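## Task

There are two test-sieve sets, each made of a pan, a sieve and a cover. Separate the set sitting on the work bench, and get all six pieces completely inside the tote. Then move the tote onto the steel shelf at the end wall so that it rests there with nothing overhanging the shelf's edge. No sieve or cover may have any portion of its skirt (bottom rim) sunk inside another piece. One or both robots may be used. At the end, open the grippers and back away. A robot that tips over or is left leaning means failure, and anything held in place only by a robot at the finish does not count.

## Robot and tools

ROBOTS. Two identical Hello Robot Stretch 4 units, r1 and r2. Each has an omni-wheel base, a lift on a mast, an arm that telescopes forward, a three-joint wrist (yaw, pitch, roll) and a two-finger gripper. Height is about 1.6 m; the base rim lies within 0.23 m of the base origin. Cameras per robot: <r>_head_camera, <r>_head_left_camera, <r>_head_right_camera, <r>_wrist_camera.

FRAMES. Every robot reports in its own base frame: origin on the floor below the base centre, x ahead, y to the left, z up. hand_pose is a point between the open fingertips, in that frame; its printed value may be slightly wrong. base_odometry is relative to where the base started the scene and counts wheel turns, so slipping looks like travel. Heading runs -3.142 to 3.142, left positive. Robots cannot see each other in their state; only images, lidar_m and wrist_depth_mm show relative placement.

execute_actions(actions, cameras). actions is a list holding one action or none (empty = just report). The action is an object keyed by "r1" and/or "r2"; each robot gets its own block. Inside a block:
- base: exactly one relative offset from where the base last measured itself: translate_m (metres, forward +, -2 to 2), strafe_m (metres, left +, -2 to 2) or rotate_rad (radians, counter-clockwise +, -3.2 to 3.2).
- joints: absolute targets by name: lift_m 0 to 1.2 m; arm_m 0 to 0.55 m; wrist_yaw_rad -1.134 to 4.276 (0 ahead, + left, 3.14 stowed back, above 3.4 may hit the arm); wrist_pitch_rad -1.117 to 4.259 (0 level, 1.57 pointing down); wrist_roll_rad -1.117 to 4.259 (+ is clockwise viewed from behind the gripper); gripper_m -0.038 to 0.141 m fingertip gap (negative squeezes the tips together). Out-of-range joint targets are clipped and noted; other bad values or unknown keys reject the whole call.
- pace: "slow", "default", "fast", "max" (base up to 0.1/0.3/0.4/0.6 m/s and 1/2/3/4 rad/s; with the lift above 0.2 these caps fall, to 0.3 m/s and 1 rad/s at 1.2).
- contact_limits: {"arm_m": 0 to 0.75}, how firmly the arm may push before halting; 0.5 if omitted.
- end_of_arm: "enable_torque", sent alone, revives wrist/gripper motors that shut off.
Motions in one action begin together; none runs past 15 s. An omitted robot or joint may keep pushing toward its previous target. cameras lists which images to return (null or ["all"] = all, [] = none).

wait(seconds 0 to 10): nothing new commanded; returns state and images. zoom_image(camera, region [x0,y0,x1,y1] pixels, at most 504x504) enlarges part of the latest full image. read_manual gives only licence texts. finished_scene(scene) ends scene 1 or 2 irreversibly and reports success; the next scene's task comes in its result. Replying without a tool call ends everything.

RESULTS. base_status and joint_status: "done"; "off_target" (resting short, maybe still pushing); "contact_stop_at_<key>" (blocked; lift, arm or wheels go slack — a slack lift may sink under load, slack wheels may roll); "limit_stop_at_<name>", including own_body (self-collision, often with pitch below -0.2 and roll below -0.4 or above 4) and tilt (lean over 6 degrees; lift, arm and wheels go limp until it rights); "time_out"; "torque_fault" (a wrist/gripper motor gave up and is limp until enable_torque). After a stop the old target is dropped. on_its_own lists uncommanded behaviour; "held at" is the held target, not the position. If any result reports a stop, later calls in the same reply are skipped. lidar_m: 12 distances in 30-degree sectors, first straight ahead then counter-clockwise; "-" means nothing seen or closer than 0.25 m; misses clear objects and thin legs. wrist_depth_mm: 7x7 grid of median depths, 100 to 2000 mm. motor_effort: percent of maximum, bracket = peak during the action; noisy with fixed offsets. turned_by_wheels vs turned_by_imu differing by over 0.1 rad signals a bump or slip. base_tilt in degrees (forward/right +), with a fixed offset up to 1.5.

GRIPPING. Command gripper_m below the object's width; neither the reading nor "done" proves a grasp, but a firm squeeze (target 0 or more) shows in gripper_m effort. Fingertips pressed on a surface can jam; lift to free them. A level gripper carrying over about 2 kg can fault the wrist.

SAFETY. Never drive a robot's base into the other robot: once touching, a few more millimetres is a hard press that fails the run. Commanded travel differs between robots by up to about 3 cm per metre, so joint carries strain the hands and may topple a robot. Avoid turning or driving with over 1 kg held and arm_m above 0.2, especially fast; steady pushes with a high gripper or high contact limit can also tip. Avoid dropping, slamming or hard pushing. Loose objects may occasionally be nudged. To unfold at scene start, send lift_m 0.4 with wrist_yaw_rad 0.

Each tool is called in YAML: its name, and indented under it one key for each argument.

## Session

I'll start by looking at the current state of the scene.

execute_actions:
  actions: []

Scene clock: 0.00 s.
r1.base_odometry: x=+0.000 y=+0.000 heading=+0.000 (m, m, rad; r1's odometry frame)
r1.turned_by_wheels: +0.000 (rad since the last result)
r1.turned_by_imu: +0.000 (rad since the last result)
r1.base_tilt: forward=-0.4 right=-0.9 (deg)
r1.lidar_m: 1.36 1.56 5.17 1.33 0.74 0.62 0.63 0.76 1.34 3.31 3.84 4.10
r1.base_status: not commanded
r1.joint_positions: lift_m=+0.130 arm_m=+0.001 wrist_yaw_rad=+3.160 wrist_pitch_rad=-0.001 wrist_roll_rad=-0.002 gripper_m=+0.057
r1.joint_status: not commanded
r1.motor_effort: lift_m=+21 arm_m=+0 wrist_yaw_rad=-1 wrist_pitch_rad=-4 wrist_roll_rad=-1 gripper_m=-4 wheel_0=+0 wheel_1=+0 wheel_2=+0 (%)
r1.hand_pose: x=-0.1185 y=+0.0820 z=+0.3080 quat_wxyz=(-0.009, +0.000, -0.001, +1.000) (m; r1's base frame)
r1.wrist_depth_mm: - 143 273 778 723 699 668 / - 118 145 778 732 691 654 / - 118 147 768 723 683 647 / 106 138 185 768 732 676 647 / 216 842 798 759 715 668 647 / 878 866 212 750 216 668 640 / 854 831 788 143 683 654 634
r2.base_odometry: x=+0.000 y=+0.000 heading=+0.000 (m, m, rad; r2's odometry frame)
r2.turned_by_wheels: +0.000 (rad since the last result)
r2.turned_by_imu: +0.000 (rad since the last result)
r2.base_tilt: forward=-0.4 right=+0.3 (deg)
r2.lidar_m: 1.70 2.40 1.26 1.04 1.02 1.16 1.95 3.17 3.45 3.68 0.95 1.04
r2.base_status: not commanded
r2.joint_positions: lift_m=+0.264 arm_m=+0.000 wrist_yaw_rad=+3.089 wrist_pitch_rad=-0.001 wrist_roll_rad=+0.015 gripper_m=+0.057
r2.joint_status: not commanded
r2.motor_effort: lift_m=+17 arm_m=-1 wrist_yaw_rad=+1 wrist_pitch_rad=-7 wrist_roll_rad=+0 gripper_m=-3 wheel_0=+0 wheel_1=+0 wheel_2=+0 (%)
r2.hand_pose: x=-0.1128 y=+0.1026 z=+0.4426 quat_wxyz=(+0.027, +0.000, +0.007, +1.000) (m; r2's base frame)
r2.wrist_depth_mm: - 141 - - 1808 1255 1008 / - 133 - - 1808 1281 1025 / 103 138 221 - 1808 1308 1042 / 120 142 - - 1863 1308 1042 / - - - - 1756 1308 1060 / 1618 1618 200 1618 193 1255 1060 / 1138 1078 1098 120 1138 1008 991
pictures: r1_head_camera, r1_head_left_camera, r1_head_right_camera, r1_wrist_camera, r2_head_camera, r2_head_left_camera, r2_head_right_camera, r2_wrist_camera
Images, in order (width x height): r1_head_camera 420x560, r1_head_left_camera 420x672, r1_head_right_camera 420x672, r1_wrist_camera 616x392, r2_head_camera 420x560, r2_head_left_camera 420x672, r2_head_right_camera 420x672, r2_wrist_camera 616x392.

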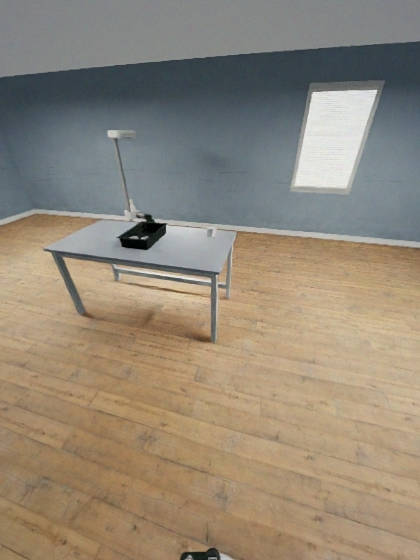

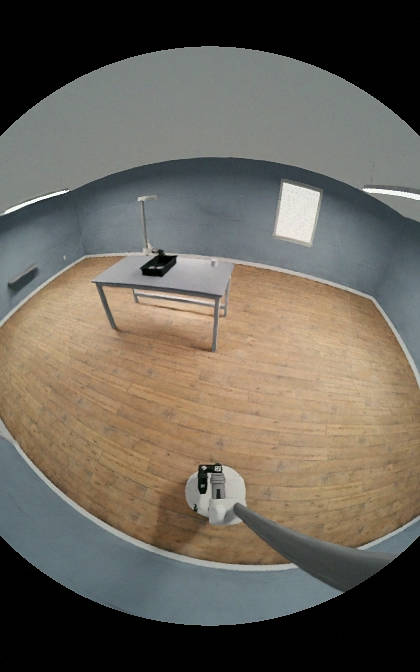

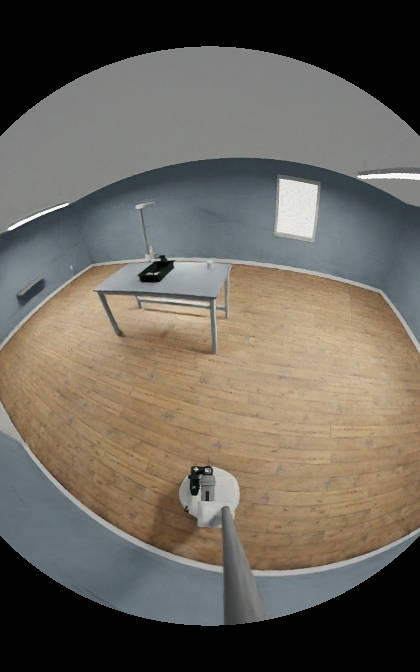

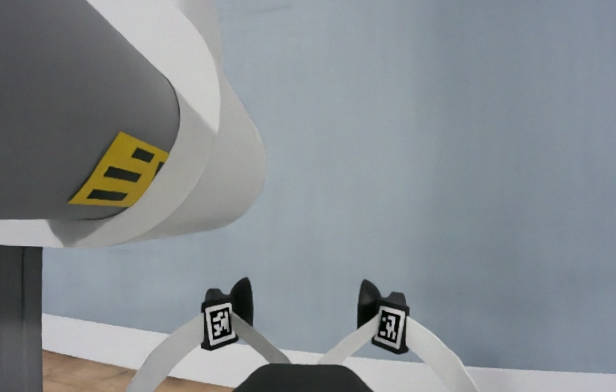

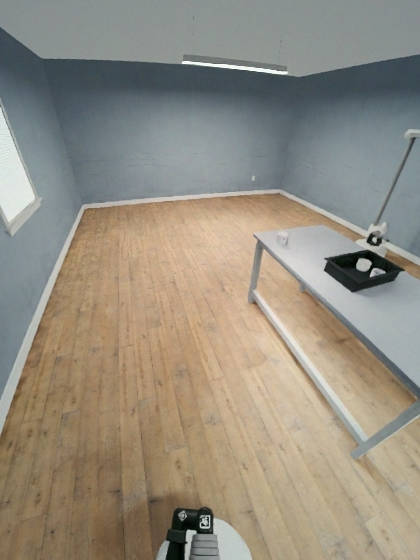

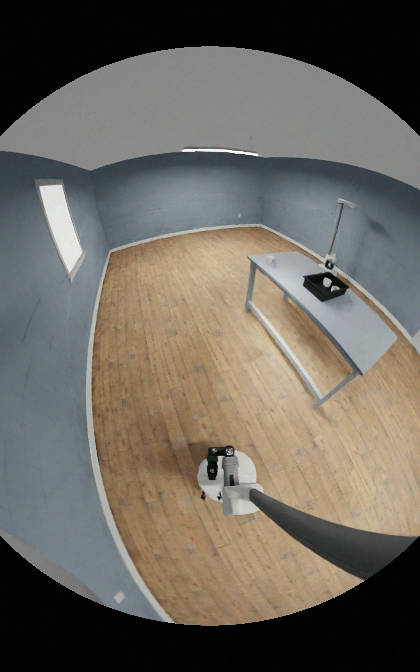

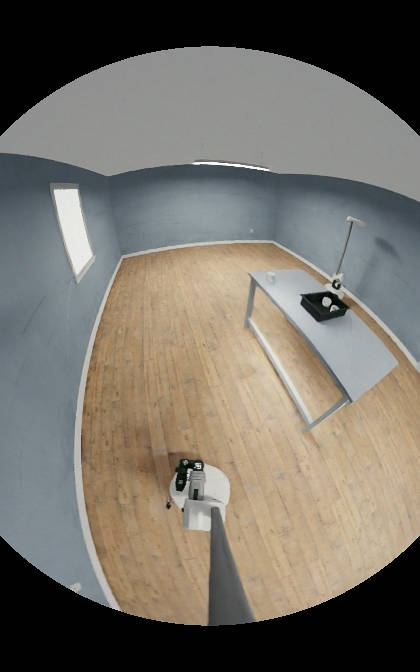

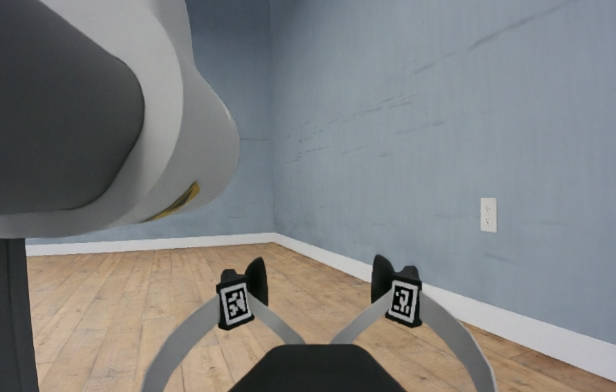

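zoom_image:
  camera: "r2_head_camera"
  region: [240, 200, 420, 320]

zoom_image:
  camera: "r1_head_camera"
  region: [40, 190, 250, 330]

zoom_image:
  camera: "r1_head_left_camera"
  region: [0, 230, 120, 330]

Region (240, 200, 420, 320) of r2_head_camera's 420x560 image, scaled by 2.800, with more detail than that image has.

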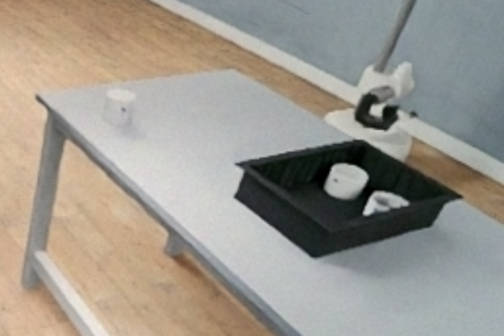

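Region (40, 190, 250, 330) of r1_head_camera's 420x560 image, scaled by 2.400, with more detail than that image has.

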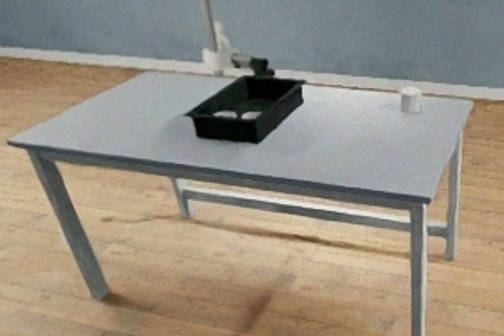

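Region (0, 230, 120, 330) of r1_head_left_camera's 420x672 image, scaled by 4.200, with more detail than that image has.

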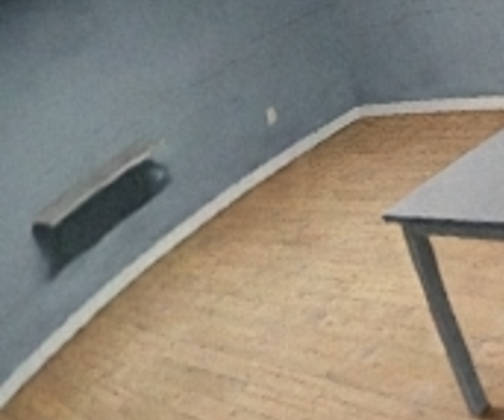

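execute_actions:
  actions:
    - {"r1": {"base": {"rotate_rad": -0.27}, "pace": "fast"}, "r2": {"base": {"rotate_rad": -1.23}, "joints": {"lift_m": 0.2}, "pace": "fast"}}
  cameras: []

execute_actions:
  actions:
    - {"r1": {"base": {"strafe_m": 1.2}, "joints": {"lift_m": 0.95, "wrist_yaw_rad": 0.0, "wrist_pitch_rad": 0.6}, "pace": "fast"}, "r2": {"base": {"strafe_m": 1.4}, "joints": {"lift_m": 0.85, "wrist_yaw_rad": 0.0, "wrist_pitch_rad": 0.4}, "pace": "fast"}}
  cameras: ["r1_head_camera", "r2_head_camera", "r1_wrist_camera", "r2_wrist_camera"]

Scene clock: 85.37 s.
r1.base_odometry: x=+0.000 y=+0.000 heading=-0.270 (m, m, rad; r1's odometry frame)
r1.turned_by_wheels: -0.270 (rad since the last result)
r1.turned_by_imu: -0.277 (rad since the last result)
r1.base_tilt: forward=-0.3 right=-1.0 (deg)
r1.lidar_m: 1.41 1.38 1.87 2.52 0.94 0.66 0.61 0.67 0.95 2.49 3.46 4.25
r1.base_status: done
r1.joint_positions: lift_m=+0.130 arm_m=+0.001 wrist_yaw_rad=+3.160 wrist_pitch_rad=-0.001 wrist_roll_rad=-0.002 gripper_m=+0.057
r1.joint_status: not commanded
r1.motor_effort: lift_m=+21(21) arm_m=+0(0) wrist_yaw_rad=-1(0) wrist_pitch_rad=-5(4) wrist_roll_rad=+0(0) gripper_m=-5(3) wheel_0=-1(7) wheel_1=-1(8) wheel_2=+0(4) (%)
r1.hand_pose: x=-0.1185 y=+0.0820 z=+0.3080 quat_wxyz=(-0.009, +0.000, -0.001, +1.000) (m; r1's base frame)
r1.wrist_depth_mm: - 143 274 778 788 798 798 / - 118 145 778 778 768 788 / - 119 147 759 768 768 788 / 107 137 185 768 768 768 788 / 216 741 759 768 768 768 768 / 750 750 212 750 215 759 768 / 732 732 741 144 723 750 741
r2.base_odometry: x=+0.000 y=+0.000 heading=-1.230 (m, m, rad; r2's odometry frame)
r2.turned_by_wheels: -1.230 (rad since the last result)
r2.turned_by_imu: -1.253 (rad since the last result)
r2.base_tilt: forward=-0.5 right=+0.3 (deg)
r2.lidar_m: 0.93 0.91 1.35 3.93 1.48 1.09 1.02 1.08 1.51 3.35 3.20 3.77
r2.base_status: done
r2.joint_positions: lift_m=+0.200 arm_m=+0.000 wrist_yaw_rad=+3.089 wrist_pitch_rad=-0.001 wrist_roll_rad=+0.015 gripper_m=+0.057
r2.joint_status: all done
r2.motor_effort: lift_m=+14(12) arm_m=-1(1) wrist_yaw_rad=+2(1) wrist_pitch_rad=-8(8) wrist_roll_rad=+0(0) gripper_m=+0(4) wheel_0=+0(7) wheel_1=+0(8) wheel_2=+0(7) (%)
r2.hand_pose: x=-0.1127 y=+0.1026 z=+0.3786 quat_wxyz=(+0.027, +0.000, +0.007, +1.000) (m; r2's base frame)
r2.wrist_depth_mm: - 141 1182 1205 1205 1205 1229 / - 133 1205 1205 1205 1229 1229 / 103 138 222 1205 1205 1229 1229 / 120 142 1229 1229 1229 1205 1229 / 1182 1182 1229 1205 1229 1229 1229 / 1182 1182 200 1229 193 1205 1229 / 991 946 960 120 976 866 917
pictures: none
No camera images: the call's "cameras" was empty. Leave "cameras" out to get every camera's image.

Scene clock: 90.10 s.
r1.base_odometry: x=+0.320 y=+1.157 heading=-0.270 (m, m, rad; r1's odometry frame)
r1.turned_by_wheels: +0.000 (rad since the last result)
r1.turned_by_imu: +0.003 (rad since the last result)
r1.base_tilt: forward=-0.4 right=-1.0 (deg)
r1.lidar_m: 1.30 1.36 3.96 2.63 0.95 0.70 0.61 0.67 0.93 2.54 4.69 1.38
r1.base_status: done
r1.joint_positions: lift_m=+0.147 arm_m=+0.001 wrist_yaw_rad=+2.852 wrist_pitch_rad=+0.311 wrist_roll_rad=-0.002 gripper_m=+0.057
r1.joint_status: lift_m limit_stop_at_own_body (moved +0.018 of +0.820); wrist_yaw_rad limit_stop_at_own_body (moved -0.308 of -3.160); wrist_pitch_rad limit_stop_at_own_body (moved +0.311 of +0.601)
r1.on_its_own: wrist_yaw_rad is held at +2.852, not at your +0.000, since a limit_stop_at_own_body; wrist_pitch_rad is held at +0.309, not at your +0.600, since a limit_stop_at_own_body; lift_m is slack since a limit_stop_at_own_body (your +0.950 is given up); arm_m is slack since a limit_stop_at_own_body
r1.motor_effort: lift_m=+21(25) arm_m=+0(1) wrist_yaw_rad=+0(10) wrist_pitch_rad=-3(6) wrist_roll_rad=-1(0) gripper_m=-4(3) wheel_0=+1(12) wheel_1=-1(12) wheel_2=+0(4) (%)
r1.hand_pose: x=-0.0667 y=+0.1621 z=+0.2374 quat_wxyz=(+0.142, -0.153, +0.021, +0.978) (m; r1's base frame)
r1.wrist_depth_mm: 178 668 723 778 831 878 904 / 654 691 741 788 854 878 960 / 683 723 778 820 878 946 1025 / 699 741 798 854 946 1008 1042 / 715 741 798 842 891 904 904 / 255 259 211 661 215 661 661 / 207 201 199 144 213 512 525
r2.base_odometry: x=+1.319 y=+0.468 heading=-1.230 (m, m, rad; r2's odometry frame)
r2.turned_by_wheels: +0.000 (rad since the last result)
r2.turned_by_imu: -0.002 (rad since the last result)
r2.base_tilt: forward=-0.5 right=+0.3 (deg)
r2.lidar_m: 0.91 3.84 3.97 3.81 1.38 1.07 1.01 1.07 1.50 4.34 1.35 0.97
r2.base_status: done
r2.joint_positions: lift_m=+0.850 arm_m=+0.000 wrist_yaw_rad=+0.000 wrist_pitch_rad=+0.402 wrist_roll_rad=+0.015 gripper_m=+0.057
r2.joint_status: all done
r2.motor_effort: lift_m=+21(23) arm_m=-1(1) wrist_yaw_rad=+1(4) wrist_pitch_rad=-7(4) wrist_roll_rad=-1(0) gripper_m=+0(3) wheel_0=+2(11) wheel_1=+1(9) wheel_2=+1(1) (%)
r2.hand_pose: x=+0.4362 y=-0.0873 z=+0.9150 quat_wxyz=(+0.980, +0.007, +0.200, -0.001) (m; r2's base frame)
r2.wrist_depth_mm: - - - - - - - / - - - - - - - / - - 1205 991 1025 904 904 / - - 842 831 820 820 820 / - - 1863 1983 1983 1921 1808 / 1618 1618 200 1576 192 1576 1499 / 1366 1308 1182 120 1336 1060 1042
pictures: r1_head_camera, r1_wrist_camera, r2_head_camera, r2_wrist_camera
camera_calibration (this result's frames):
r1_wrist_camera: T_world_to_cam=[[0.281315, 0.959501, 0.0147938, -0.140683], [0.258019, -0.0607817, -0.964226, 0.315828], [-0.924277, 0.275068, -0.264669, 0.183407], [0, 0, 0, 1]] pos_world=[0.127606, 0.103732, 0.355153]
r2_wrist_camera: T_world_to_cam=[[0.0257306, -0.998624, -0.0456936, -0.0454187], [-0.385018, 0.0322829, -0.922344, 1.06956], [0.92255, 0.0413253, -0.383658, 0.175933], [0, 0, 0, 1]] pos_world=[0.25066, -0.087155, 1.05192]
Images, in order (width x height): r1_head_camera 420x560, r1_wrist_camera 616x392, r2_head_camera 420x560, r2_wrist_camera 616x392.

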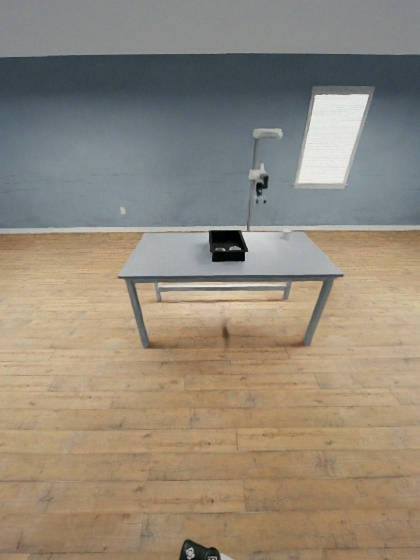

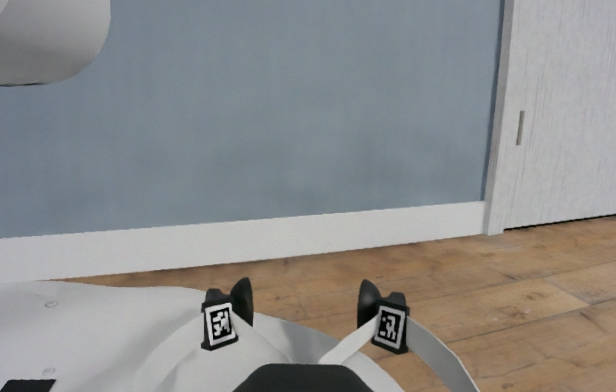

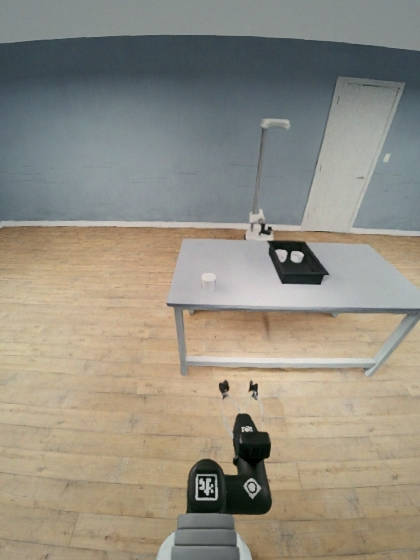

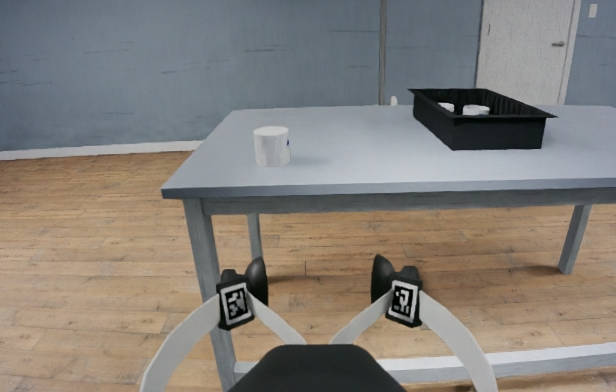

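execute_actions:
  actions:
    - {"r1": {"base": {"translate_m": 0.8}, "joints": {"lift_m": 1.0, "wrist_yaw_rad": 0.0, "wrist_pitch_rad": 0.0, "arm_m": 0.0}, "pace": "fast"}, "r2": {"base": {"translate_m": 0.4}, "joints": {"lift_m": 0.8, "wrist_pitch_rad": 0.35}, "pace": "fast"}}
  cameras: ["r1_head_camera", "r2_head_camera", "r1_wrist_camera", "r2_wrist_camera"]

Scene clock: 103.33 s.
r1.base_odometry: x=+1.091 y=+0.943 heading=-0.270 (m, m, rad; r1's odometry frame)
r1.turned_by_wheels: +0.000 (rad since the last result)
r1.turned_by_imu: +0.001 (rad since the last result)
r1.base_tilt: forward=-0.4 right=-1.0 (deg)
r1.lidar_m: 0.51 0.51 0.76 3.81 2.06 1.51 1.44 1.50 2.10 4.52 0.75 0.51
r1.base_status: done
r1.joint_positions: lift_m=+1.000 arm_m=+0.001 wrist_yaw_rad=+0.000 wrist_pitch_rad=+0.002 wrist_roll_rad=-0.002 gripper_m=+0.057
r1.joint_status: all done
r1.motor_effort: lift_m=+22(23) arm_m=-1(4) wrist_yaw_rad=-3(7) wrist_pitch_rad=-5(9) wrist_roll_rad=+0(0) gripper_m=-4(5) wheel_0=-1(9) wheel_1=+1(8) wheel_2=+3(13) (%)
r1.hand_pose: x=+0.4601 y=-0.0873 z=+1.1774 quat_wxyz=(+1.000, -0.001, +0.001, +0.000) (m; r1's base frame)
r1.wrist_depth_mm: - - - - - - - / - - - - - - - / - - - - - - - / - - - - - - - / - - - - - - - / - - 212 - 214 - - / - - - 143 - - -
r2.base_odometry: x=+1.453 y=+0.091 heading=-1.230 (m, m, rad; r2's odometry frame)
r2.turned_by_wheels: +0.000 (rad since the last result)
r2.turned_by_imu: -0.002 (rad since the last result)
r2.base_tilt: forward=-0.4 right=+0.4 (deg)
r2.lidar_m: 0.50 0.55 3.94 3.82 2.00 1.50 1.42 1.51 2.11 4.49 0.78 0.54
r2.base_status: done
r2.joint_positions: lift_m=+0.800 arm_m=+0.000 wrist_yaw_rad=+0.000 wrist_pitch_rad=+0.353 wrist_roll_rad=+0.015 gripper_m=+0.057
r2.joint_status: all done
r2.motor_effort: lift_m=+14(17) arm_m=-1(1) wrist_yaw_rad=+1(0) wrist_pitch_rad=-8(11) wrist_roll_rad=-1(1) gripper_m=-5(1) wheel_0=-1(6) wheel_1=-2(1) wheel_2=-1(10) (%)
r2.hand_pose: x=+0.4415 y=-0.0874 z=+0.8789 quat_wxyz=(+0.984, +0.007, +0.175, -0.001) (m; r2's base frame)
r2.wrist_depth_mm: - - - - - - - / - - - - - - - / - - - 1078 1060 831 820 / - - 654 676 661 647 535 / - 504 473 492 488 477 466 / 410 392 200 387 192 387 382 / 1397 445 1281 120 1255 1205 1281
pictures: r1_head_camera, r1_wrist_camera, r2_head_camera, r2_wrist_camera
camera_calibration (this result's frames):
r1_wrist_camera: T_world_to_cam=[[-0.000267344, -0.999883, 0.0153218, -0.10559], [0.0406119, -0.01532, -0.999058, 1.21605], [0.999175, 0.000355153, 0.0406112, -0.280733], [0, 0, 0, 1]] pos_world=[0.231087, -0.0868481, 1.22792]
r2_wrist_camera: T_world_to_cam=[[0.0277403, -0.998629, -0.0443813, -0.0493041], [-0.338838, 0.0323761, -0.940287, 1.03365], [0.940436, 0.041122, -0.337476, 0.108729], [0, 0, 0, 1]] pos_world=[0.249353, -0.0871731, 1.00643]
Images, in order (width x height): r1_head_camera 420x560, r1_wrist_camera 616x392, r2_head_camera 420x560, r2_wrist_camera 616x392.

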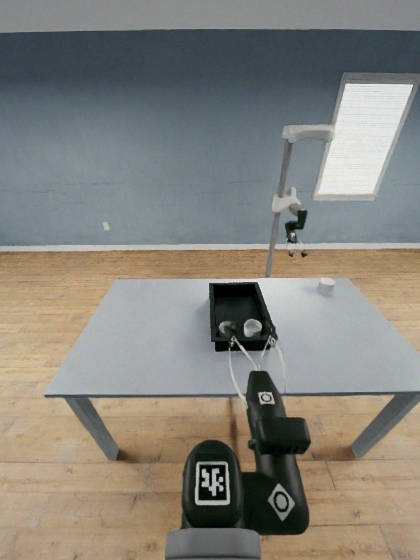

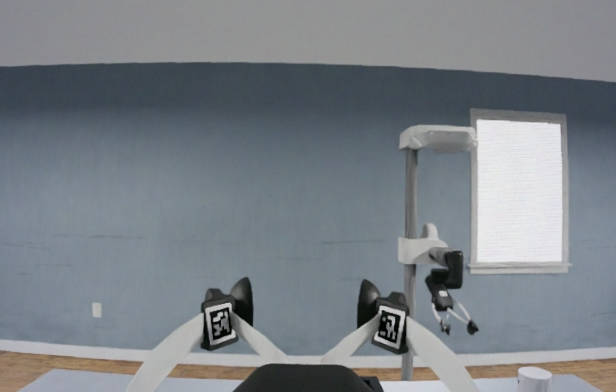

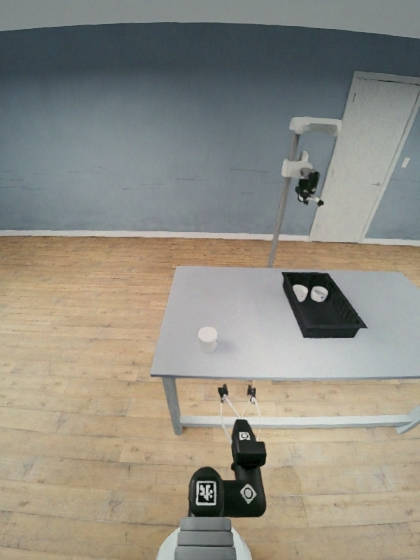

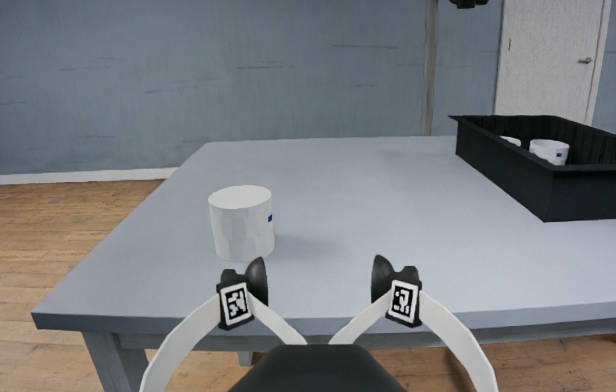

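zoom_image:
  camera: "r2_wrist_camera"
  region: [180, 160, 320, 280]

zoom_image:
  camera: "r2_head_camera"
  region: [260, 255, 390, 355]

zoom_image:
  camera: "r1_head_camera"
  region: [180, 265, 350, 375]

Region (180, 160, 320, 280) of r2_wrist_camera's 616x392 image, scaled by 3.600; it fills the top 432 rows of this view, and the rest is white.

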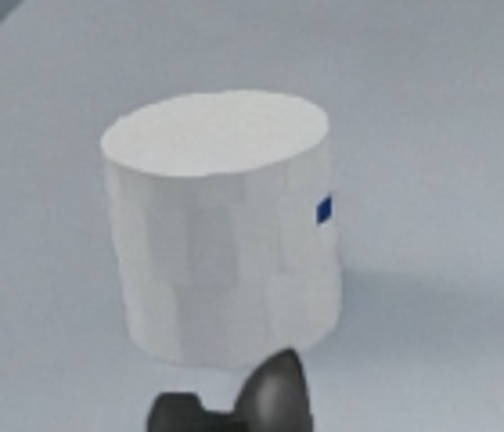

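Region (260, 255, 390, 355) of r2_head_camera's 420x560 image, scaled by 3.877, with more detail than that image has; it fills the top 388 rows of this view, and the rest is white.

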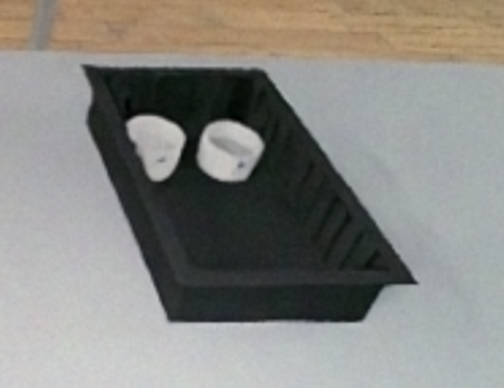

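Region (180, 265, 350, 375) of r1_head_camera's 420x560 image, scaled by 2.965, with more detail than that image has; it fills the top 326 rows of this view, and the rest is white.

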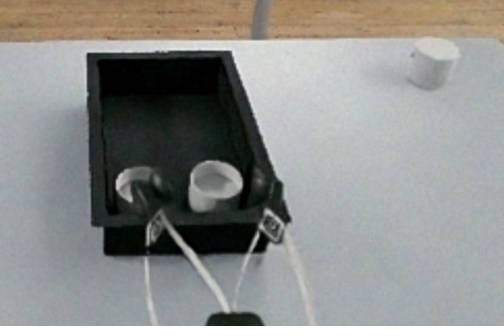

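execute_actions:
  actions:
    - {"r1": {"joints": {"lift_m": 1.1, "wrist_pitch_rad": 1.1, "arm_m": 0.3, "gripper_m": 0.13}, "pace": "fast"}, "r2": {"base": {"strafe_m": 0.08}, "joints": {"lift_m": 0.72, "wrist_pitch_rad": 0.15, "gripper_m": 0.135}}}
  cameras: ["r1_wrist_camera", "r2_wrist_camera", "r2_head_camera"]

Scene clock: 131.00 s.
r1.base_odometry: x=+1.091 y=+0.943 heading=-0.270 (m, m, rad; r1's odometry frame)
r1.turned_by_wheels: +0.000 (rad since the last result)
r1.turned_by_imu: -0.001 (rad since the last result)
r1.base_tilt: forward=-0.4 right=-1.0 (deg)
r1.lidar_m: 0.50 0.54 0.72 3.81 2.06 1.53 1.44 1.47 2.09 4.50 0.76 0.54
r1.base_status: not commanded
r1.joint_positions: lift_m=+1.100 arm_m=+0.299 wrist_yaw_rad=+0.000 wrist_pitch_rad=+1.101 wrist_roll_rad=-0.002 gripper_m=+0.130
r1.joint_status: all done
r1.motor_effort: lift_m=+23(22) arm_m=+6(10) wrist_yaw_rad=-2(2) wrist_pitch_rad=+0(3) wrist_roll_rad=+0(0) gripper_m=-1(4) wheel_0=-1(1) wheel_1=+1(1) wheel_2=+3(3) (%)
r1.hand_pose: x=+0.6006 y=-0.0874 z=+1.0208 quat_wxyz=(+0.852, -0.001, +0.523, +0.001) (m; r1's base frame)
r1.wrist_depth_mm: 723 723 723 627 647 732 741 / 661 661 654 654 640 676 676 / 603 597 597 597 585 603 615 / 559 544 544 535 530 544 554 / 504 508 500 500 488 508 517 / 466 455 469 473 473 459 473 / 439 439 445 148 442 442 452
r2.base_odometry: x=+1.529 y=+0.118 heading=-1.230 (m, m, rad; r2's odometry frame)
r2.turned_by_wheels: +0.000 (rad since the last result)
r2.turned_by_imu: -0.001 (rad since the last result)
r2.base_tilt: forward=-0.4 right=+0.3 (deg)
r2.lidar_m: 0.48 3.43 3.88 3.72 1.96 1.49 1.41 1.47 2.12 4.62 0.74 0.55
r2.base_status: done
r2.joint_positions: lift_m=+0.720 arm_m=+0.000 wrist_yaw_rad=+0.000 wrist_pitch_rad=+0.153 wrist_roll_rad=+0.015 gripper_m=+0.135
r2.joint_status: all done
r2.motor_effort: lift_m=+13(13) arm_m=-1(1) wrist_yaw_rad=+1(1) wrist_pitch_rad=-8(8) wrist_roll_rad=-1(1) gripper_m=+0(2) wheel_0=+1(9) wheel_1=+0(6) wheel_2=-1(2) (%)
r2.hand_pose: x=+0.4559 y=-0.0874 z=+0.8547 quat_wxyz=(+0.997, +0.007, +0.076, +0.000) (m; r2's base frame)
r2.wrist_depth_mm: - - - - - 1576 - / - - - - - - - / - - - - - - - / - - - 1060 1025 842 661 / - - 585 449 559 539 530 / - 370 349 394 342 336 364 / 1618 349 345 123 340 384 384
pictures: r1_wrist_camera, r2_head_camera, r2_wrist_camera
camera_calibration (this result's frames):
r1_wrist_camera: T_world_to_cam=[[0.0134995, -0.99988, 0.00755374, -0.103584], [-0.871177, -0.0154692, -0.490725, 1.08264], [0.490783, 0.000043909, -0.871282, 0.821492], [0, 0, 0, 1]] pos_world=[0.541396, -0.0868602, 1.24781]
r2_wrist_camera: T_world_to_cam=[[0.035985, -0.998629, -0.0380231, -0.0599734], [-0.145449, 0.032409, -0.988835, 0.969067], [0.988711, 0.0411136, -0.144083, -0.100268], [0, 0, 0, 1]] pos_world=[0.242244, -0.0871754, 0.94152]
Images, in order (width x height): r1_wrist_camera 616x392, r2_head_camera 420x560, r2_wrist_camera 616x392.

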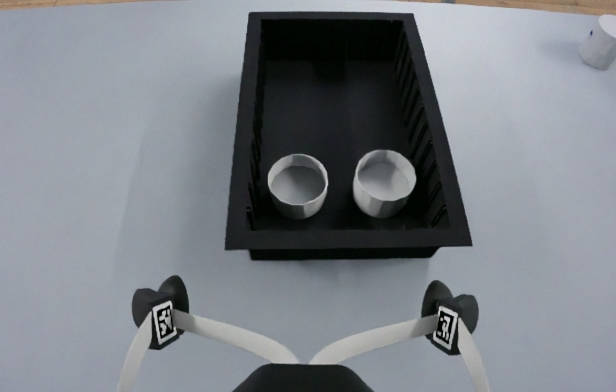

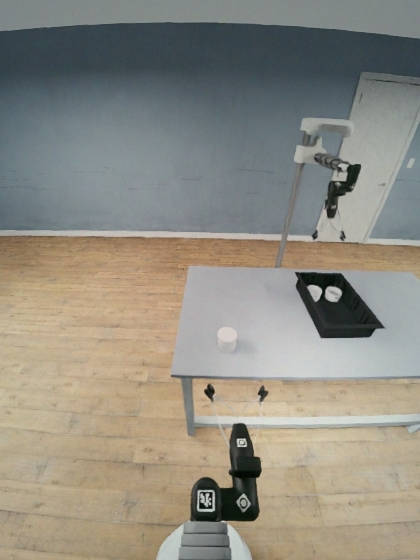

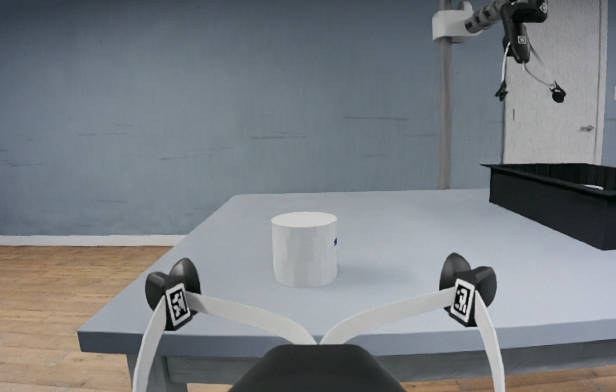

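zoom_image:
  camera: "r1_wrist_camera"
  region: [220, 120, 480, 270]

zoom_image:
  camera: "r2_head_camera"
  region: [290, 265, 370, 325]

Region (220, 120, 480, 270) of r1_wrist_camera's 616x392 image, scaled by 1.938; it fills the top 291 rows of this view, and the rest is white.

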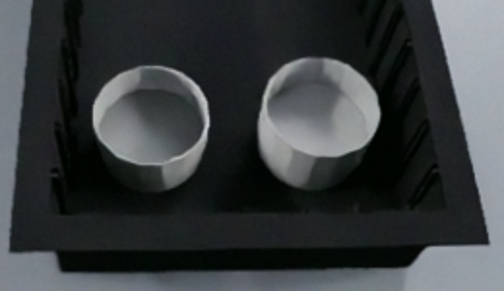

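Region (290, 265, 370, 325) of r2_head_camera's 420x560 image, scaled by 6.300, with more detail than that image has; it fills the top 378 rows of this view, and the rest is white.

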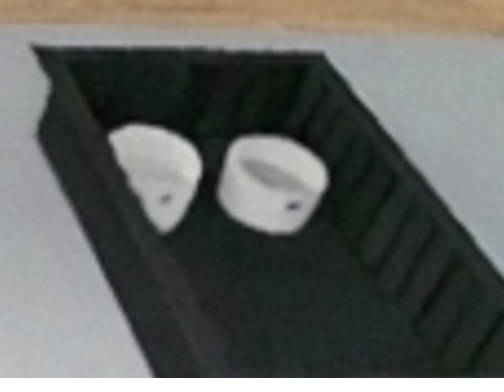

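zoom_image:
  camera: "r2_wrist_camera"
  region: [120, 190, 520, 392]

Region (120, 190, 520, 392) of r2_wrist_camera's 616x392 image, scaled by 1.260; it fills the top 255 rows of this view, and the rest is white.

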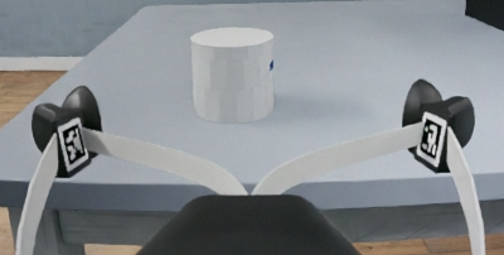

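execute_actions:
  actions:
    - {"r2": {"base": {"strafe_m": 0.019}, "joints": {"lift_m": 0.70, "wrist_pitch_rad": 0.0, "arm_m": 0.21}}}
  cameras: ["r2_wrist_camera", "r2_head_camera", "r1_head_camera"]

Scene clock: 216.60 s.
r1.base_odometry: x=+1.091 y=+0.943 heading=-0.270 (m, m, rad; r1's odometry frame)
r1.turned_by_wheels: +0.000 (rad since the last result)
r1.turned_by_imu: -0.001 (rad since the last result)
r1.base_tilt: forward=-0.4 right=-1.0 (deg)
r1.lidar_m: 0.50 0.56 0.74 3.80 2.08 1.50 1.44 1.53 2.07 4.50 0.76 0.51
r1.base_status: not commanded
r1.joint_positions: lift_m=+1.100 arm_m=+0.299 wrist_yaw_rad=+0.000 wrist_pitch_rad=+1.101 wrist_roll_rad=-0.002 gripper_m=+0.130
r1.joint_status: not commanded
r1.motor_effort: lift_m=+23(23) arm_m=+6(5) wrist_yaw_rad=-1(2) wrist_pitch_rad=+0(0) wrist_roll_rad=+1(0) gripper_m=-1(2) wheel_0=-1(1) wheel_1=+1(1) wheel_2=+3(3) (%)
r1.hand_pose: x=+0.6006 y=-0.0874 z=+1.0208 quat_wxyz=(+0.852, -0.001, +0.523, +0.001) (m; r1's base frame)
r1.wrist_depth_mm: 723 723 715 640 654 732 732 / 668 661 647 654 640 683 676 / 597 603 591 591 591 609 609 / 549 549 539 544 539 549 564 / 500 508 504 496 496 504 517 / 469 455 473 473 477 466 473 / 436 433 442 148 445 442 449
r2.base_odometry: x=+1.547 y=+0.124 heading=-1.230 (m, m, rad; r2's odometry frame)
r2.turned_by_wheels: +0.000 (rad since the last result)
r2.turned_by_imu: -0.001 (rad since the last result)
r2.base_tilt: forward=-0.4 right=+0.3 (deg)
r2.lidar_m: 0.52 3.41 3.87 3.70 2.01 1.47 1.41 1.50 2.12 4.59 0.76 0.55
r2.base_status: done
r2.joint_positions: lift_m=+0.700 arm_m=+0.209 wrist_yaw_rad=+0.000 wrist_pitch_rad=+0.002 wrist_roll_rad=+0.015 gripper_m=+0.135
r2.joint_status: all done
r2.motor_effort: lift_m=+13(14) arm_m=+4(4) wrist_yaw_rad=+1(1) wrist_pitch_rad=-7(16) wrist_roll_rad=-1(1) gripper_m=+1(4) wheel_0=+1(8) wheel_1=+0(4) wheel_2=-1(3) (%)
r2.hand_pose: x=+0.6686 y=-0.0874 z=+0.8779 quat_wxyz=(+1.000, +0.007, +0.001, +0.000) (m; r2's base frame)
r2.wrist_depth_mm: - - - - - 1430 904 / - - - - - 1464 917 / - - - - - - - / - - - - - - - / - - - - - - 654 / - - 455 535 439 413 484 / - 357 387 123 347 340 351
pictures: r1_head_camera, r2_head_camera, r2_wrist_camera
camera_calibration (this result's frames):
r2_wrist_camera: T_world_to_cam=[[0.0412113, -0.998631, -0.0322229, -0.0753518], [0.00436136, 0.0324297, -0.999465, 0.932159], [0.999141, 0.0410487, 0.00569186, -0.445756], [0, 0, 0, 1]] pos_world=[0.444413, -0.0871807, 0.931769]
Images, in order (width x height): r1_head_camera 420x560, r2_head_camera 420x560, r2_wrist_camera 616x392.

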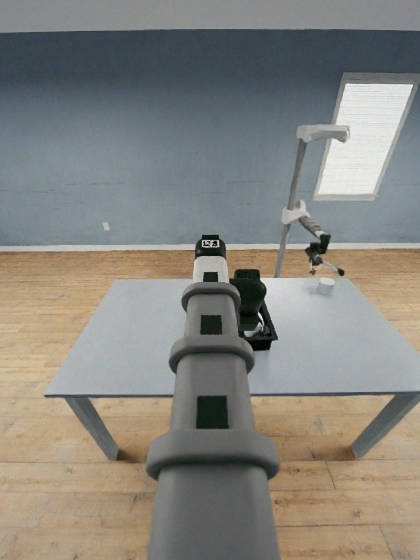

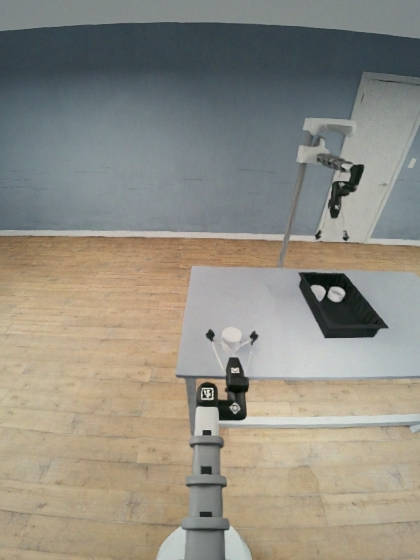

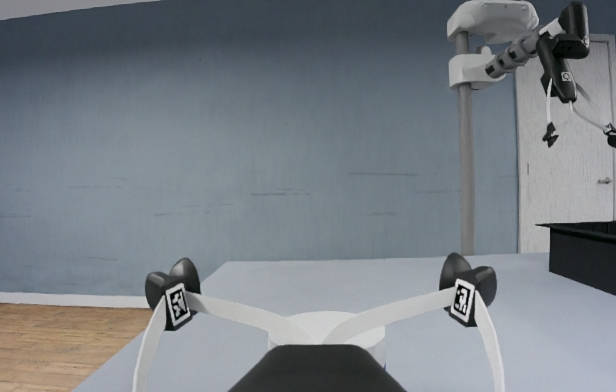

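execute_actions:
  actions:
    - {"r1": {"base": {"strafe_m": -0.45}, "joints": {"wrist_pitch_rad": 0.0, "arm_m": 0.2, "lift_m": 0.9}, "pace": "fast"}}
  cameras: []

execute_actions:
  actions:
    - {"r1": {"joints": {"lift_m": 0.66}, "pace": "fast"}, "r2": {"joints": {"arm_m": 0.23}}}
  cameras: ["r1_wrist_camera", "r1_head_camera", "r2_head_camera"]

Scene clock: 231.27 s.
r1.base_odometry: x=+0.971 y=+0.509 heading=-0.270 (m, m, rad; r1's odometry frame)
r1.turned_by_wheels: +0.000 (rad since the last result)
r1.turned_by_imu: -0.003 (rad since the last result)
r1.base_tilt: forward=-0.4 right=-1.0 (deg)
r1.lidar_m: 0.50 0.53 0.74 4.26 2.07 1.52 1.45 1.53 2.06 4.08 4.22 0.53
r1.base_status: done
r1.joint_positions: lift_m=+0.900 arm_m=+0.201 wrist_yaw_rad=+0.000 wrist_pitch_rad=+0.003 wrist_roll_rad=-0.002 gripper_m=+0.130
r1.joint_status: all done
r1.motor_effort: lift_m=+20(21) arm_m=-5(5) wrist_yaw_rad=-1(1) wrist_pitch_rad=-4(13) wrist_roll_rad=+1(1) gripper_m=+0(0) wheel_0=-1(11) wheel_1=+0(8) wheel_2=+0(2) (%)
r1.hand_pose: x=+0.6603 y=-0.0874 z=+1.0776 quat_wxyz=(+1.000, -0.001, +0.001, +0.000) (m; r1's base frame)
r1.wrist_depth_mm: - - - - - - - / - - - - - - - / - - - - - - - / - - - - - - - / - - - - - - - / - - - - 960 - - / - 741 - 148 854 - -
r2.base_odometry: x=+1.547 y=+0.124 heading=-1.230 (m, m, rad; r2's odometry frame)
r2.turned_by_wheels: +0.000 (rad since the last result)
r2.turned_by_imu: -0.001 (rad since the last result)
r2.base_tilt: forward=-0.5 right=+0.4 (deg)
r2.lidar_m: 0.52 3.45 3.87 3.72 2.03 1.44 1.37 1.48 2.10 4.60 0.76 0.57
r2.base_status: not commanded
r2.joint_positions: lift_m=+0.700 arm_m=+0.209 wrist_yaw_rad=+0.000 wrist_pitch_rad=+0.002 wrist_roll_rad=+0.015 gripper_m=+0.135
r2.joint_status: not commanded
r2.motor_effort: lift_m=+13(14) arm_m=+4(4) wrist_yaw_rad=+0(1) wrist_pitch_rad=-7(8) wrist_roll_rad=-1(0) gripper_m=+2(1) wheel_0=+1(1) wheel_1=+0(0) wheel_2=-1(1) (%)
r2.hand_pose: x=+0.6686 y=-0.0874 z=+0.8779 quat_wxyz=(+1.000, +0.007, +0.001, +0.000) (m; r2's base frame)
r2.wrist_depth_mm: - - - - - - - / - - - - - - - / - - - - 1499 - - / - - - - - - - / - - - - - - 654 / - - 449 535 439 413 480 / - 357 387 123 347 342 351
pictures: none
No camera images: the call's "cameras" was empty. Leave "cameras" out to get every camera's image.

Scene clock: 232.93 s.
r1.base_odometry: x=+0.971 y=+0.509 heading=-0.270 (m, m, rad; r1's odometry frame)
r1.turned_by_wheels: +0.000 (rad since the last result)
r1.turned_by_imu: +0.000 (rad since the last result)
r1.base_tilt: forward=-0.4 right=-1.0 (deg)
r1.lidar_m: 0.52 0.54 0.75 4.25 2.03 1.53 1.44 1.50 2.10 4.06 4.23 0.53
r1.base_status: not commanded
r1.joint_positions: lift_m=+0.660 arm_m=+0.201 wrist_yaw_rad=+0.000 wrist_pitch_rad=+0.002 wrist_roll_rad=-0.002 gripper_m=+0.130
r1.joint_status: all done
r1.motor_effort: lift_m=+19(17) arm_m=-5(5) wrist_yaw_rad=+0(1) wrist_pitch_rad=-5(5) wrist_roll_rad=+0(0) gripper_m=+0(0) wheel_0=-1(1) wheel_1=+0(0) wheel_2=+0(0) (%)
r1.hand_pose: x=+0.6603 y=-0.0874 z=+0.8377 quat_wxyz=(+1.000, -0.001, +0.001, +0.000) (m; r1's base frame)
r1.wrist_depth_mm: - - - - - - - / - - - - - - - / - - - - - - - / - - - - 1499 - - / 449 668 - - 891 - - / 399 387 496 517 512 452 - / 309 297 310 148 320 303 338
r2.base_odometry: x=+1.547 y=+0.124 heading=-1.230 (m, m, rad; r2's odometry frame)
r2.turned_by_wheels: +0.000 (rad since the last result)
r2.turned_by_imu: +0.000 (rad since the last result)
r2.base_tilt: forward=-0.5 right=+0.4 (deg)
r2.lidar_m: 0.51 3.43 3.84 3.71 1.98 1.50 1.41 1.47 2.12 4.61 0.77 0.55
r2.base_status: not commanded
r2.joint_positions: lift_m=+0.700 arm_m=+0.229 wrist_yaw_rad=+0.000 wrist_pitch_rad=+0.002 wrist_roll_rad=+0.015 gripper_m=+0.135
r2.joint_status: all done
r2.motor_effort: lift_m=+13(13) arm_m=+4(5) wrist_yaw_rad=+1(1) wrist_pitch_rad=-7(7) wrist_roll_rad=-1(1) gripper_m=-1(3) wheel_0=+1(1) wheel_1=+0(0) wheel_2=-1(1) (%)
r2.hand_pose: x=+0.6886 y=-0.0874 z=+0.8779 quat_wxyz=(+1.000, +0.007, +0.001, +0.000) (m; r2's base frame)
r2.wrist_depth_mm: - - - - - - - / - - - - - - - / - - - - - - - / - - - - 1430 - - / - - - - 820 - 654 / - - 449 539 439 413 480 / - 357 387 123 349 342 349
pictures: r1_head_camera, r1_wrist_camera, r2_head_camera
camera_calibration (this result's frames):
r1_wrist_camera: T_world_to_cam=[[-0.000645232, -0.999882, 0.0153221, -0.100192], [0.0405718, -0.0153356, -0.999059, 0.868591], [0.999176, -0.0000229792, 0.040577, -0.466962], [0, 0, 0, 1]] pos_world=[0.431273, -0.0868706, 0.888256]
Images, in order (width x height): r1_head_camera 420x560, r1_wrist_camera 616x392, r2_head_camera 420x560.

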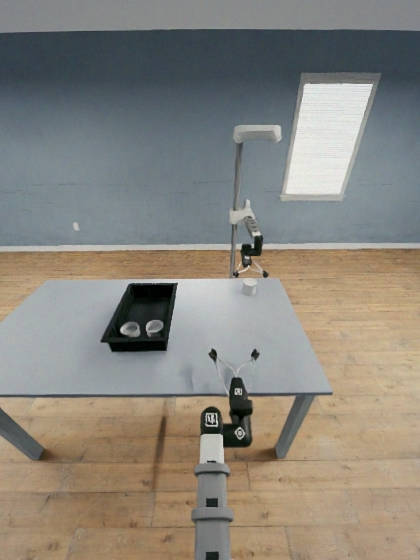

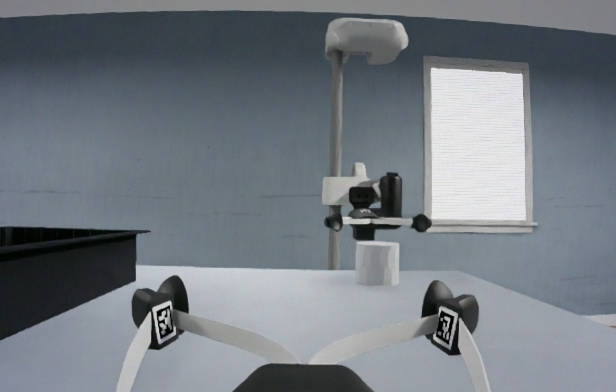

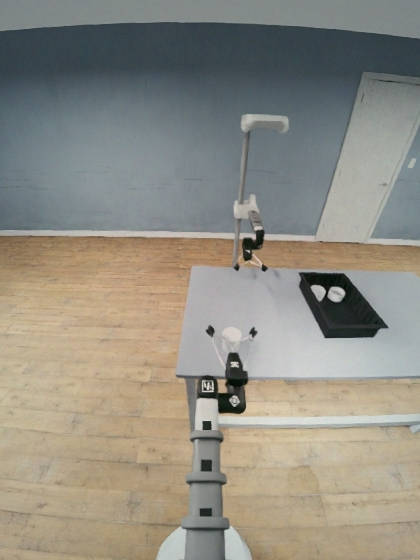

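zoom_image:
  camera: "r1_wrist_camera"
  region: [310, 190, 450, 300]

Region (310, 190, 450, 300) of r1_wrist_camera's 616x392 image, scaled by 3.600; it fills the top 396 rows of this view, and the rest is white.

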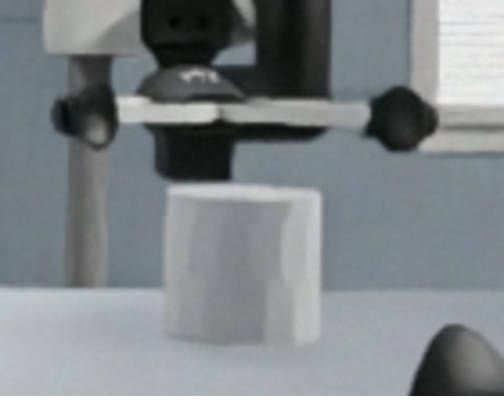

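execute_actions:
  actions:
    - {"r1": {"base": {"strafe_m": -0.13}, "joints": {"arm_m": 0.42, "lift_m": 0.64}}, "r2": {"joints": {"lift_m": 0.674, "gripper_m": 0.1}}}
  cameras: ["r1_wrist_camera", "r2_wrist_camera", "r2_head_camera"]

Scene clock: 289.40 s.
r1.base_odometry: x=+0.937 y=+0.384 heading=-0.270 (m, m, rad; r1's odometry frame)
r1.turned_by_wheels: +0.000 (rad since the last result)
r1.turned_by_imu: -0.002 (rad since the last result)
r1.base_tilt: forward=-0.4 right=-1.0 (deg)
r1.lidar_m: 0.52 0.54 0.74 4.40 2.04 1.51 1.45 1.51 2.10 3.92 4.10 0.54
r1.base_status: done
r1.joint_positions: lift_m=+0.640 arm_m=+0.419 wrist_yaw_rad=+0.000 wrist_pitch_rad=+0.002 wrist_roll_rad=-0.002 gripper_m=+0.130
r1.joint_status: all done
r1.motor_effort: lift_m=+19(21) arm_m=+6(9) wrist_yaw_rad=-1(1) wrist_pitch_rad=-4(4) wrist_roll_rad=-1(0) gripper_m=-1(0) wheel_0=+0(10) wheel_1=-2(9) wheel_2=+0(1) (%)
r1.hand_pose: x=+0.8784 y=-0.0874 z=+0.8178 quat_wxyz=(+1.000, -0.001, +0.001, +0.000) (m; r1's base frame)
r1.wrist_depth_mm: - - - - - - - / - - - - - - - / - - - - - - - / - - - 750 - - - / - - - 480 - - - / 382 327 413 433 433 384 - / 262 250 260 148 268 255 281
r2.base_odometry: x=+1.547 y=+0.124 heading=-1.230 (m, m, rad; r2's odometry frame)
r2.turned_by_wheels: +0.000 (rad since the last result)
r2.turned_by_imu: -0.001 (rad since the last result)
r2.base_tilt: forward=-0.4 right=+0.3 (deg)
r2.lidar_m: 0.51 3.43 3.84 3.72 1.99 1.48 1.38 1.49 2.09 4.58 0.77 0.56
r2.base_status: not commanded
r2.joint_positions: lift_m=+0.674 arm_m=+0.229 wrist_yaw_rad=+0.000 wrist_pitch_rad=+0.002 wrist_roll_rad=+0.015 gripper_m=+0.100
r2.joint_status: all done
r2.motor_effort: lift_m=+13(12) arm_m=+5(4) wrist_yaw_rad=+2(1) wrist_pitch_rad=-8(8) wrist_roll_rad=+0(1) gripper_m=-3(2) wheel_0=+1(1) wheel_1=+0(0) wheel_2=-1(1) (%)
r2.hand_pose: x=+0.6886 y=-0.0874 z=+0.8519 quat_wxyz=(+1.000, +0.007, +0.001, +0.000) (m; r2's base frame)
r2.wrist_depth_mm: - - - - - - - / - - - - - - - / - - - - - - - / - - - - - - - / - - - 683 707 768 640 / - - 217 224 213 382 410 / - 300 327 121 294 289 297
pictures: r1_wrist_camera, r2_head_camera, r2_wrist_camera
camera_calibration (this result's frames):
r1_wrist_camera: T_world_to_cam=[[-0.000634891, -0.999882, 0.0153219, -0.0997511], [0.0408225, -0.015335, -0.999049, 0.839622], [0.999166, -0.0000088105, 0.0408274, -0.684275], [0, 0, 0, 1]] pos_world=[0.649365, -0.0868698, 0.868289]
r2_wrist_camera: T_world_to_cam=[[0.0411653, -0.998633, -0.0322229, -0.0769956], [0.00436281, 0.0324296, -0.999464, 0.906079], [0.999143, 0.0410027, 0.00569182, -0.46559], [0, 0, 0, 1]] pos_world=[0.464407, -0.0871836, 0.905763]
Images, in order (width x height): r1_wrist_camera 616x392, r2_head_camera 420x560, r2_wrist_camera 616x392.

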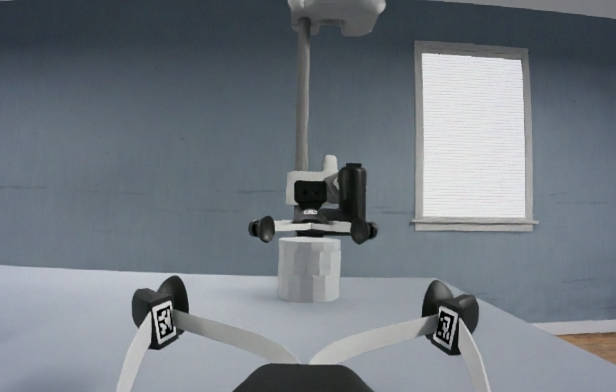

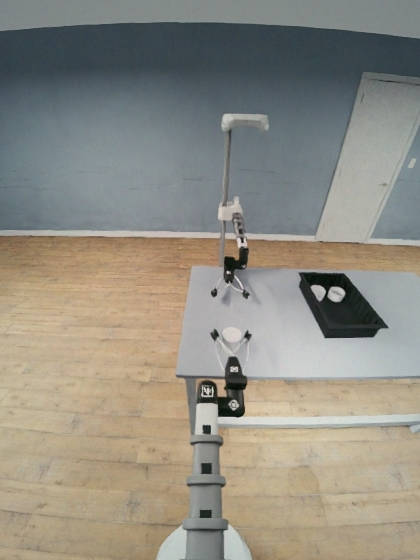

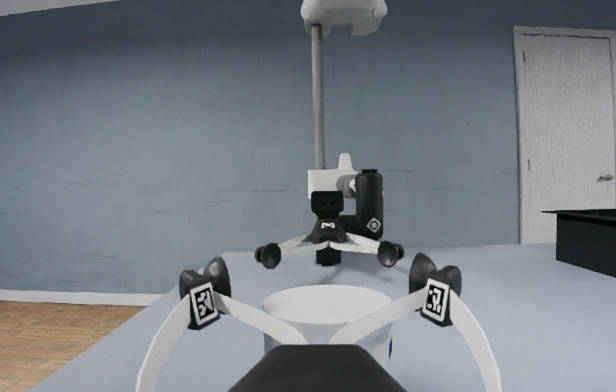

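zoom_image:
  camera: "r1_wrist_camera"
  region: [240, 200, 390, 310]

zoom_image:
  camera: "r2_head_camera"
  region: [190, 310, 270, 380]

Region (240, 200, 390, 310) of r1_wrist_camera's 616x392 image, scaled by 3.360; it fills the top 370 rows of this view, and the rest is white.

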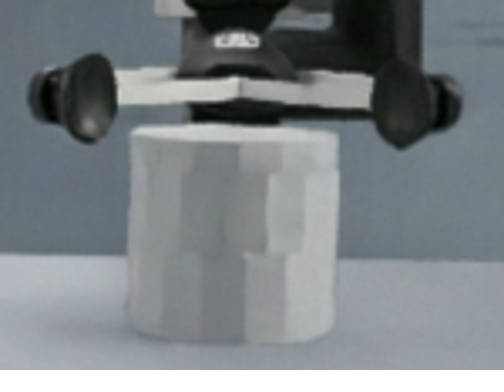

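Region (190, 310, 270, 380) of r2_head_camera's 420x560 image, scaled by 6.300, with more detail than that image has; it fills the top 441 rows of this view, and the rest is white.

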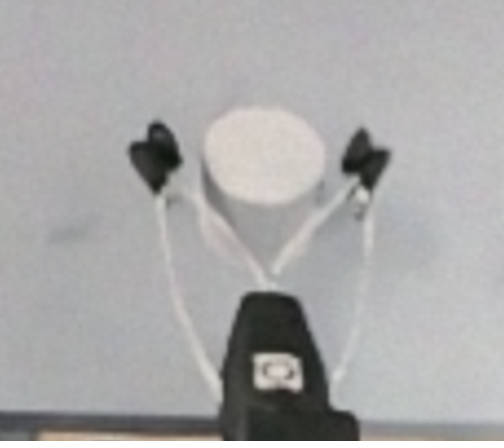

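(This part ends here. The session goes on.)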